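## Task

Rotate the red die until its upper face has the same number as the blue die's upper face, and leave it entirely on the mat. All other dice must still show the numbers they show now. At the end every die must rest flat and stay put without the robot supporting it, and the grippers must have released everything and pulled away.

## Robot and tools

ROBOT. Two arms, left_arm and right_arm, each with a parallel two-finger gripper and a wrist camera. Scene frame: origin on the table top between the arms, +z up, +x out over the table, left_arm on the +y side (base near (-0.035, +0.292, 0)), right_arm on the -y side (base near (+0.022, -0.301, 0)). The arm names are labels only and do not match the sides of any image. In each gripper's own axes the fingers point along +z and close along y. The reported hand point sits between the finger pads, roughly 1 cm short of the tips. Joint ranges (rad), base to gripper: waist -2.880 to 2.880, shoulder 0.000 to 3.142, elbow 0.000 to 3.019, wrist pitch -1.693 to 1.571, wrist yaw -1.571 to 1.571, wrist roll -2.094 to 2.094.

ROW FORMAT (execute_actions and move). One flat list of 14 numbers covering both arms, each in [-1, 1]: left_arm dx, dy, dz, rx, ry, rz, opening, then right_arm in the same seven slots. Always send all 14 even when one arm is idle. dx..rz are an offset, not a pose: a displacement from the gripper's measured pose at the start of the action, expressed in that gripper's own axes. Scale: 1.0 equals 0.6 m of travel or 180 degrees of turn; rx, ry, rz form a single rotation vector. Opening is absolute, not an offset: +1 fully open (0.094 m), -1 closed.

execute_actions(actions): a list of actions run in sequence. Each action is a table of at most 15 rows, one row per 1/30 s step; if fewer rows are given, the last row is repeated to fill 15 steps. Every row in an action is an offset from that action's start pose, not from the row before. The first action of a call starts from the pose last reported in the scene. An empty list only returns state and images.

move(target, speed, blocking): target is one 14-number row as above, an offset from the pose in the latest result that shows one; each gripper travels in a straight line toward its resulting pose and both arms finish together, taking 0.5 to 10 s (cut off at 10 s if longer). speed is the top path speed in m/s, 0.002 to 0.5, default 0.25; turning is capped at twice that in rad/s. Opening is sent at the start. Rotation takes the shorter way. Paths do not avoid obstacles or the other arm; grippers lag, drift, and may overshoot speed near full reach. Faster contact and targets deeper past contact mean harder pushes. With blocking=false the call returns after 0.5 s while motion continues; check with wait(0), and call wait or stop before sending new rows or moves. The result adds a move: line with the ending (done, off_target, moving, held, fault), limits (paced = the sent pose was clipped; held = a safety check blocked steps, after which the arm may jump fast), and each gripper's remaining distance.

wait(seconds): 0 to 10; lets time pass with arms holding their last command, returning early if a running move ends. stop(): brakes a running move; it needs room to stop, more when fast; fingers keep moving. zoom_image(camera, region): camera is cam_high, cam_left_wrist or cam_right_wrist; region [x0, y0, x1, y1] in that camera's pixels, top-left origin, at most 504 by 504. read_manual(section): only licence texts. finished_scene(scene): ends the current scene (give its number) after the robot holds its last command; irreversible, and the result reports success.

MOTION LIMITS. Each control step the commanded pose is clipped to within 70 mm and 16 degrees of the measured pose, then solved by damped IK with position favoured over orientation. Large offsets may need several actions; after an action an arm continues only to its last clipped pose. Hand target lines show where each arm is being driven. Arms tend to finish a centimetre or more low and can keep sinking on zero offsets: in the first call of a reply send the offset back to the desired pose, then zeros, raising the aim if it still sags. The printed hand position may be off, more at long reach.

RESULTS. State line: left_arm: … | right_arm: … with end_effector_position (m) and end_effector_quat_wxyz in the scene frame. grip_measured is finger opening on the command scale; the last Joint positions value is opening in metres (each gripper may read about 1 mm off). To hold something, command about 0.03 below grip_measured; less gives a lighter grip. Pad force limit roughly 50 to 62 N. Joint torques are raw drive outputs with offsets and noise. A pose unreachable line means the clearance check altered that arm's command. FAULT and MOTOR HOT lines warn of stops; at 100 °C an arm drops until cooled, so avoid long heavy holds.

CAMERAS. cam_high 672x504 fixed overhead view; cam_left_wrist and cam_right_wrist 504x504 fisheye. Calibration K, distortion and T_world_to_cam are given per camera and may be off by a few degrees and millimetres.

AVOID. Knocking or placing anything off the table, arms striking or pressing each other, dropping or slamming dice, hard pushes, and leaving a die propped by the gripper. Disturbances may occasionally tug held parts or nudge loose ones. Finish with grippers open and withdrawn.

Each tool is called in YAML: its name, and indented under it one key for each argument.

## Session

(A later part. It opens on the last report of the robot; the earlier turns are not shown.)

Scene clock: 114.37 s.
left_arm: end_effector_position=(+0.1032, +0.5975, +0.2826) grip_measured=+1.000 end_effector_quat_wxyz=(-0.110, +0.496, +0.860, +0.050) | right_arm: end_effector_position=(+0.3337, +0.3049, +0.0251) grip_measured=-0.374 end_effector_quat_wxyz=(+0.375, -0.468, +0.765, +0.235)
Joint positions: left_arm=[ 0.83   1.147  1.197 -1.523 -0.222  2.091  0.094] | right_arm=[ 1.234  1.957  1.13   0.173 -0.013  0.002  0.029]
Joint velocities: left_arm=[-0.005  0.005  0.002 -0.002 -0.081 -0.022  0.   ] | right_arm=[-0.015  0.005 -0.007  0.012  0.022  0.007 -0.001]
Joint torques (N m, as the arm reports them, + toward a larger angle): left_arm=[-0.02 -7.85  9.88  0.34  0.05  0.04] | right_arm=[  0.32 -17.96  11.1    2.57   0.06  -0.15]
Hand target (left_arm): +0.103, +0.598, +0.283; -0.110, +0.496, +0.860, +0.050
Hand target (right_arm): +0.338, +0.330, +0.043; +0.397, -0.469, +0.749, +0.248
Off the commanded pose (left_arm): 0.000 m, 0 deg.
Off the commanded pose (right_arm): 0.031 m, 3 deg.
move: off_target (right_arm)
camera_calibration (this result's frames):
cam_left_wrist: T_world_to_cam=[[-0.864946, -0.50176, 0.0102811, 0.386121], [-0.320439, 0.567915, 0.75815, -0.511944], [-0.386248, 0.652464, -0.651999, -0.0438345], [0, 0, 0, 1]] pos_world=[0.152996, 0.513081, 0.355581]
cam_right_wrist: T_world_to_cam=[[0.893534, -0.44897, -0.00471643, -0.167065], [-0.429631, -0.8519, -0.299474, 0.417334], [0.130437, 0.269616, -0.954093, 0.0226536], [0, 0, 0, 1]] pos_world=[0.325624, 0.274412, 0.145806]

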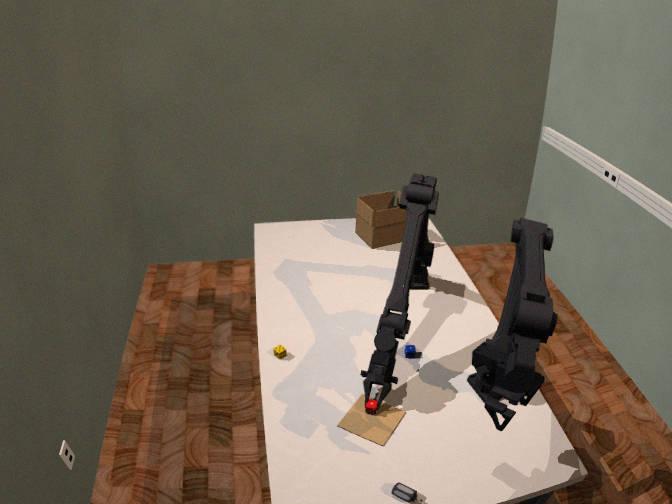

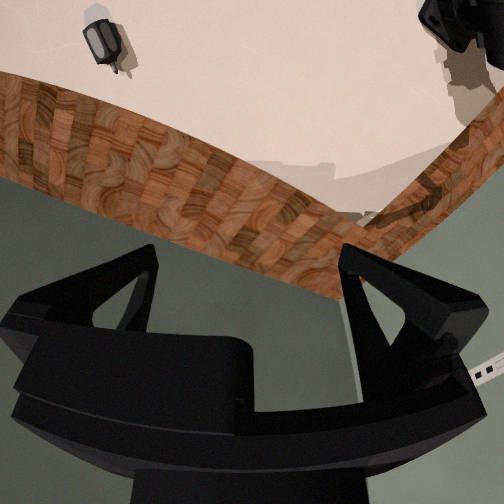

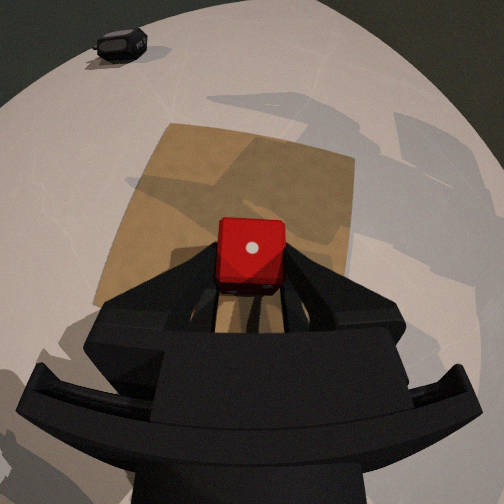

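move:
  target: [0,0,0,0,0,0,1,0,0,0.015,0,-0.015,0,-0.55]
  speed: 0.02

move:
  target: [0,0,0,0,0,0,1,0,0,0,0,0,0,0.4]

move:
  target: [0,0,0,0,0,0,1,-0.1,0,-0.2,0,0,0,0.4]
  speed: 0.15

Scene clock: 121.63 s.
left_arm: end_effector_position=(+0.1032, +0.5975, +0.2826) grip_measured=+1.000 end_effector_quat_wxyz=(-0.110, +0.496, +0.860, +0.050) | right_arm: end_effector_position=(+0.3366, +0.3104, +0.0265) grip_measured=-0.374 end_effector_quat_wxyz=(+0.390, -0.463, +0.757, +0.244)
Joint positions: left_arm=[ 0.83   1.147  1.197 -1.523 -0.222  2.091  0.094] | right_arm=[ 1.234  1.97   1.13   0.226 -0.013  0.002  0.029]
Joint velocities: left_arm=[-0.005 -0.005  0.002 -0.007  0.007  0.051  0.   ] | right_arm=[ 0.005 -0.005 -0.007 -0.022 -0.037 -0.037  0.001]
Joint torques (N m, as the arm reports them, + toward a larger angle): left_arm=[-0.02 -7.87  9.88  0.35  0.05  0.04] | right_arm=[ -0.63 -16.89   6.8    2.6   -0.03   0.02]
Hand target (left_arm): +0.103, +0.598, +0.283; -0.110, +0.496, +0.860, +0.050
Hand target (right_arm): +0.337, +0.311, +0.020; +0.392, -0.462, +0.756, +0.246
Off the commanded pose (left_arm): 0.000 m, 0 deg.
Off the commanded pose (right_arm): 0.007 m, 0 deg.
move: done
camera_calibration (this result's frames):
cam_left_wrist: T_world_to_cam=[[-0.864946, -0.50176, 0.0102811, 0.386121], [-0.320439, 0.567915, 0.75815, -0.511944], [-0.386248, 0.652464, -0.651999, -0.0438345], [0, 0, 0, 1]] pos_world=[0.152996, 0.513081, 0.355581]
cam_right_wrist: T_world_to_cam=[[0.893615, -0.448814, -0.00426089, -0.167219], [-0.423891, -0.840795, -0.33672, 0.419365], [0.147542, 0.302704, -0.941595, 0.00574415], [0, 0, 0, 1]] pos_world=[0.326347, 0.275811, 0.145905]

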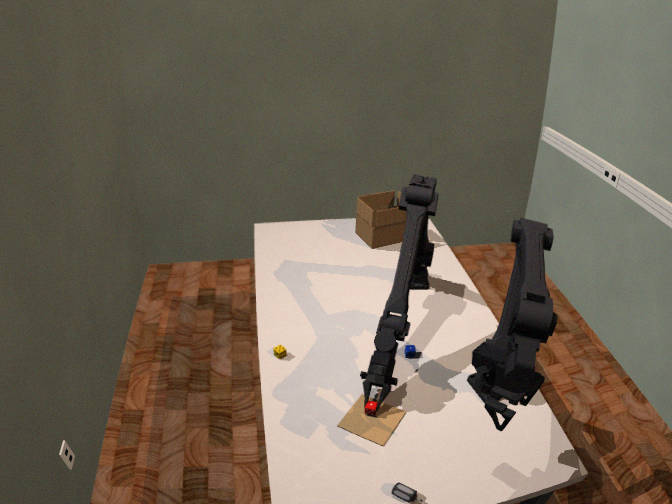

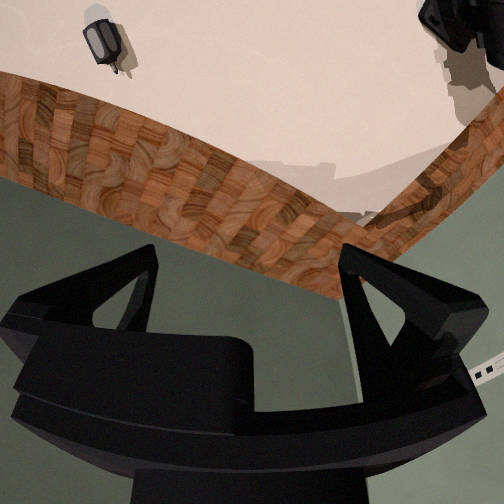

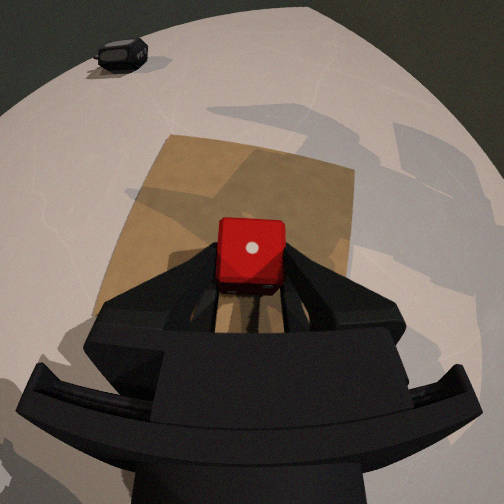

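Scene clock: 122.13 s.
left_arm: end_effector_position=(+0.1032, +0.5975, +0.2826) grip_measured=+1.000 end_effector_quat_wxyz=(-0.110, +0.496, +0.860, +0.050) | right_arm: end_effector_position=(+0.3366, +0.3105, +0.0266) grip_measured=+0.399 end_effector_quat_wxyz=(+0.390, -0.463, +0.757, +0.245)
Joint positions: left_arm=[ 0.83   1.147  1.197 -1.523 -0.222  2.091  0.094] | right_arm=[ 1.234  1.97   1.13   0.227 -0.013  0.002  0.066]
Joint velocities: left_arm=[-0.005 -0.005  0.002  0.007 -0.007 -0.095  0.   ] | right_arm=[ 0.005 -0.015 -0.002 -0.012  0.007 -0.037  0.001]
Joint torques (N m, as the arm reports them, + toward a larger angle): left_arm=[-0.05 -7.84  9.88  0.35  0.05  0.04] | right_arm=[  0.8  -18.5    6.8    1.92  -0.01   0.02]
Hand target (left_arm): +0.103, +0.598, +0.283; -0.110, +0.496, +0.860, +0.050
Hand target (right_arm): +0.337, +0.310, +0.027; +0.390, -0.463, +0.757, +0.245
Off the commanded pose (left_arm): 0.000 m, 0 deg.
Off the commanded pose (right_arm): 0.000 m, 0 deg.
move: done
camera_calibration (this result's frames):
cam_left_wrist: T_world_to_cam=[[-0.864946, -0.50176, 0.0102811, 0.386121], [-0.320439, 0.567915, 0.75815, -0.511944], [-0.386248, 0.652464, -0.651999, -0.0438345], [0, 0, 0, 1]] pos_world=[0.152996, 0.513081, 0.355581]
cam_right_wrist: T_world_to_cam=[[0.893616, -0.448812, -0.00425643, -0.16722], [-0.423832, -0.840681, -0.337079, 0.419396], [0.147707, 0.303023, -0.941467, 0.00564007], [0, 0, 0, 1]] pos_world=[0.326351, 0.275819, 0.145968]

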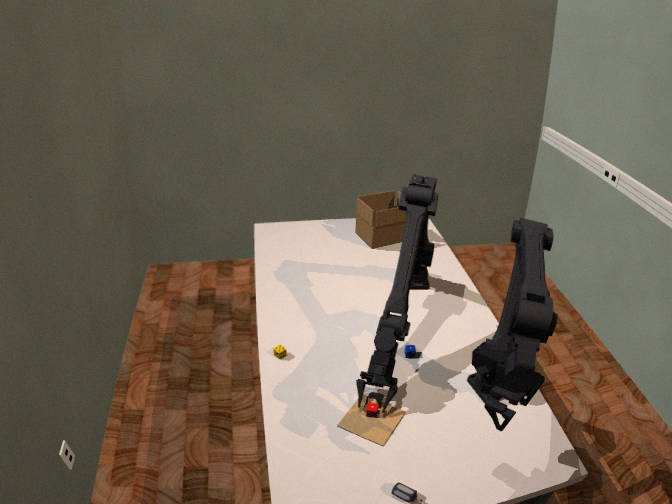

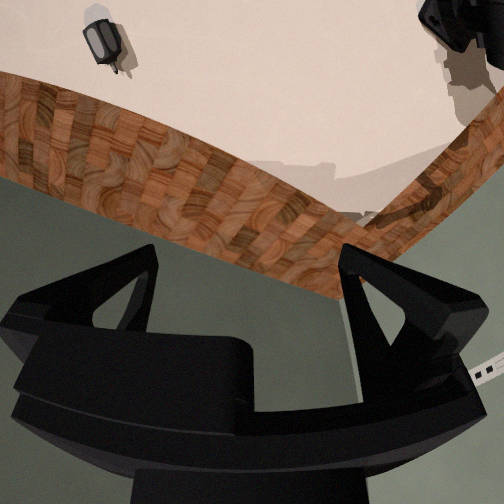

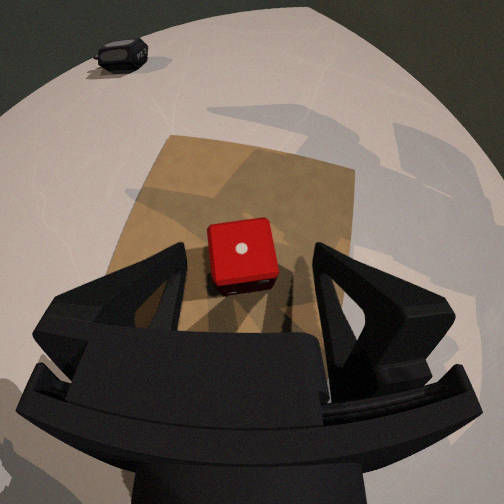

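Scene clock: 123.43 s.
left_arm: end_effector_position=(+0.1032, +0.5975, +0.2826) grip_measured=+1.000 end_effector_quat_wxyz=(-0.110, +0.496, +0.860, +0.050) | right_arm: end_effector_position=(+0.3095, +0.2580, +0.1444) grip_measured=+0.399 end_effector_quat_wxyz=(+0.394, -0.462, +0.755, +0.247)
Joint positions: left_arm=[ 0.83   1.147  1.197 -1.523 -0.222  2.091  0.094] | right_arm=[ 1.234  1.635  1.02   0.011 -0.013  0.002  0.066]
Joint velocities: left_arm=[-0.005 -0.005  0.012 -0.027  0.051  0.007  0.   ] | right_arm=[ 0.005 -0.015  0.002 -0.012 -0.007  0.051 -0.001]
Joint torques (N m, as the arm reports them, + toward a larger angle): left_arm=[-0.02 -7.85  9.88  0.35  0.05  0.04] | right_arm=[  0.54 -15.57   7.21   1.43  -0.08   0.01]
Hand target (left_arm): +0.103, +0.598, +0.283; -0.110, +0.496, +0.860, +0.050
Hand target (right_arm): +0.308, +0.252, +0.143; +0.390, -0.463, +0.757, +0.245
Off the commanded pose (left_arm): 0.000 m, 0 deg.
Off the commanded pose (right_arm): 0.005 m, 1 deg.
move: done
camera_calibration (this result's frames):
cam_left_wrist: T_world_to_cam=[[-0.864946, -0.50176, 0.0102811, 0.386121], [-0.320439, 0.567915, 0.75815, -0.511944], [-0.386248, 0.652464, -0.651999, -0.0438345], [0, 0, 0, 1]] pos_world=[0.152996, 0.513081, 0.355581]
cam_right_wrist: T_world_to_cam=[[0.893637, -0.448771, -0.00412693, -0.166065], [-0.422093, -0.837317, -0.347473, 0.403611], [0.15248, 0.312256, -0.937681, 0.132033], [0, 0, 0, 1]] pos_world=[0.298631, 0.222197, 0.263364]

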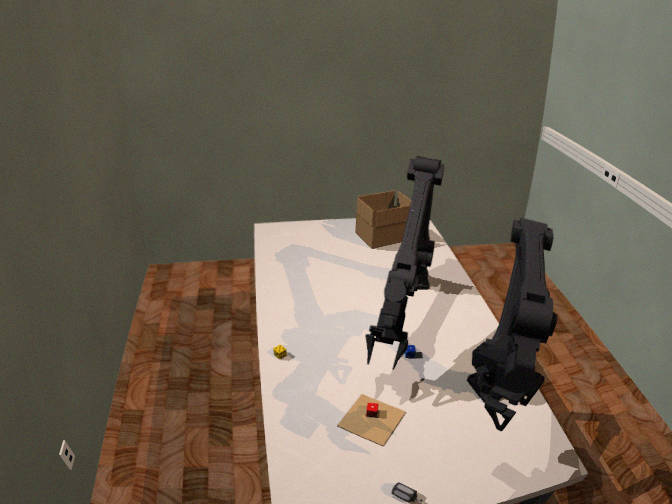

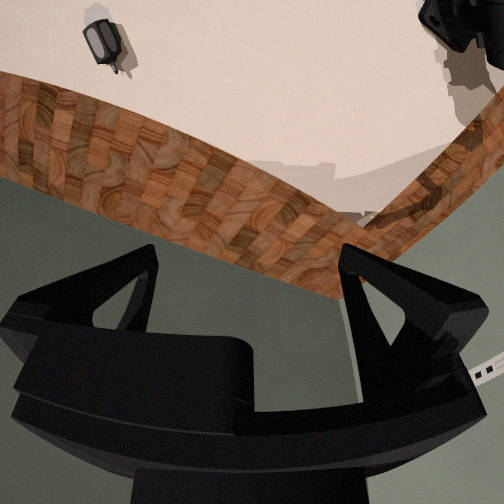

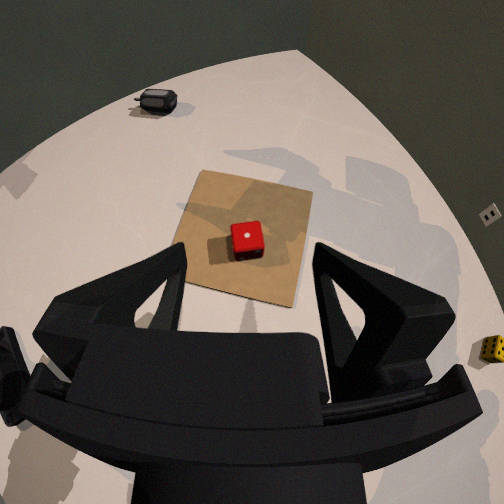

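finished_scene:
  scene: 1

The scene is finished: the task was done.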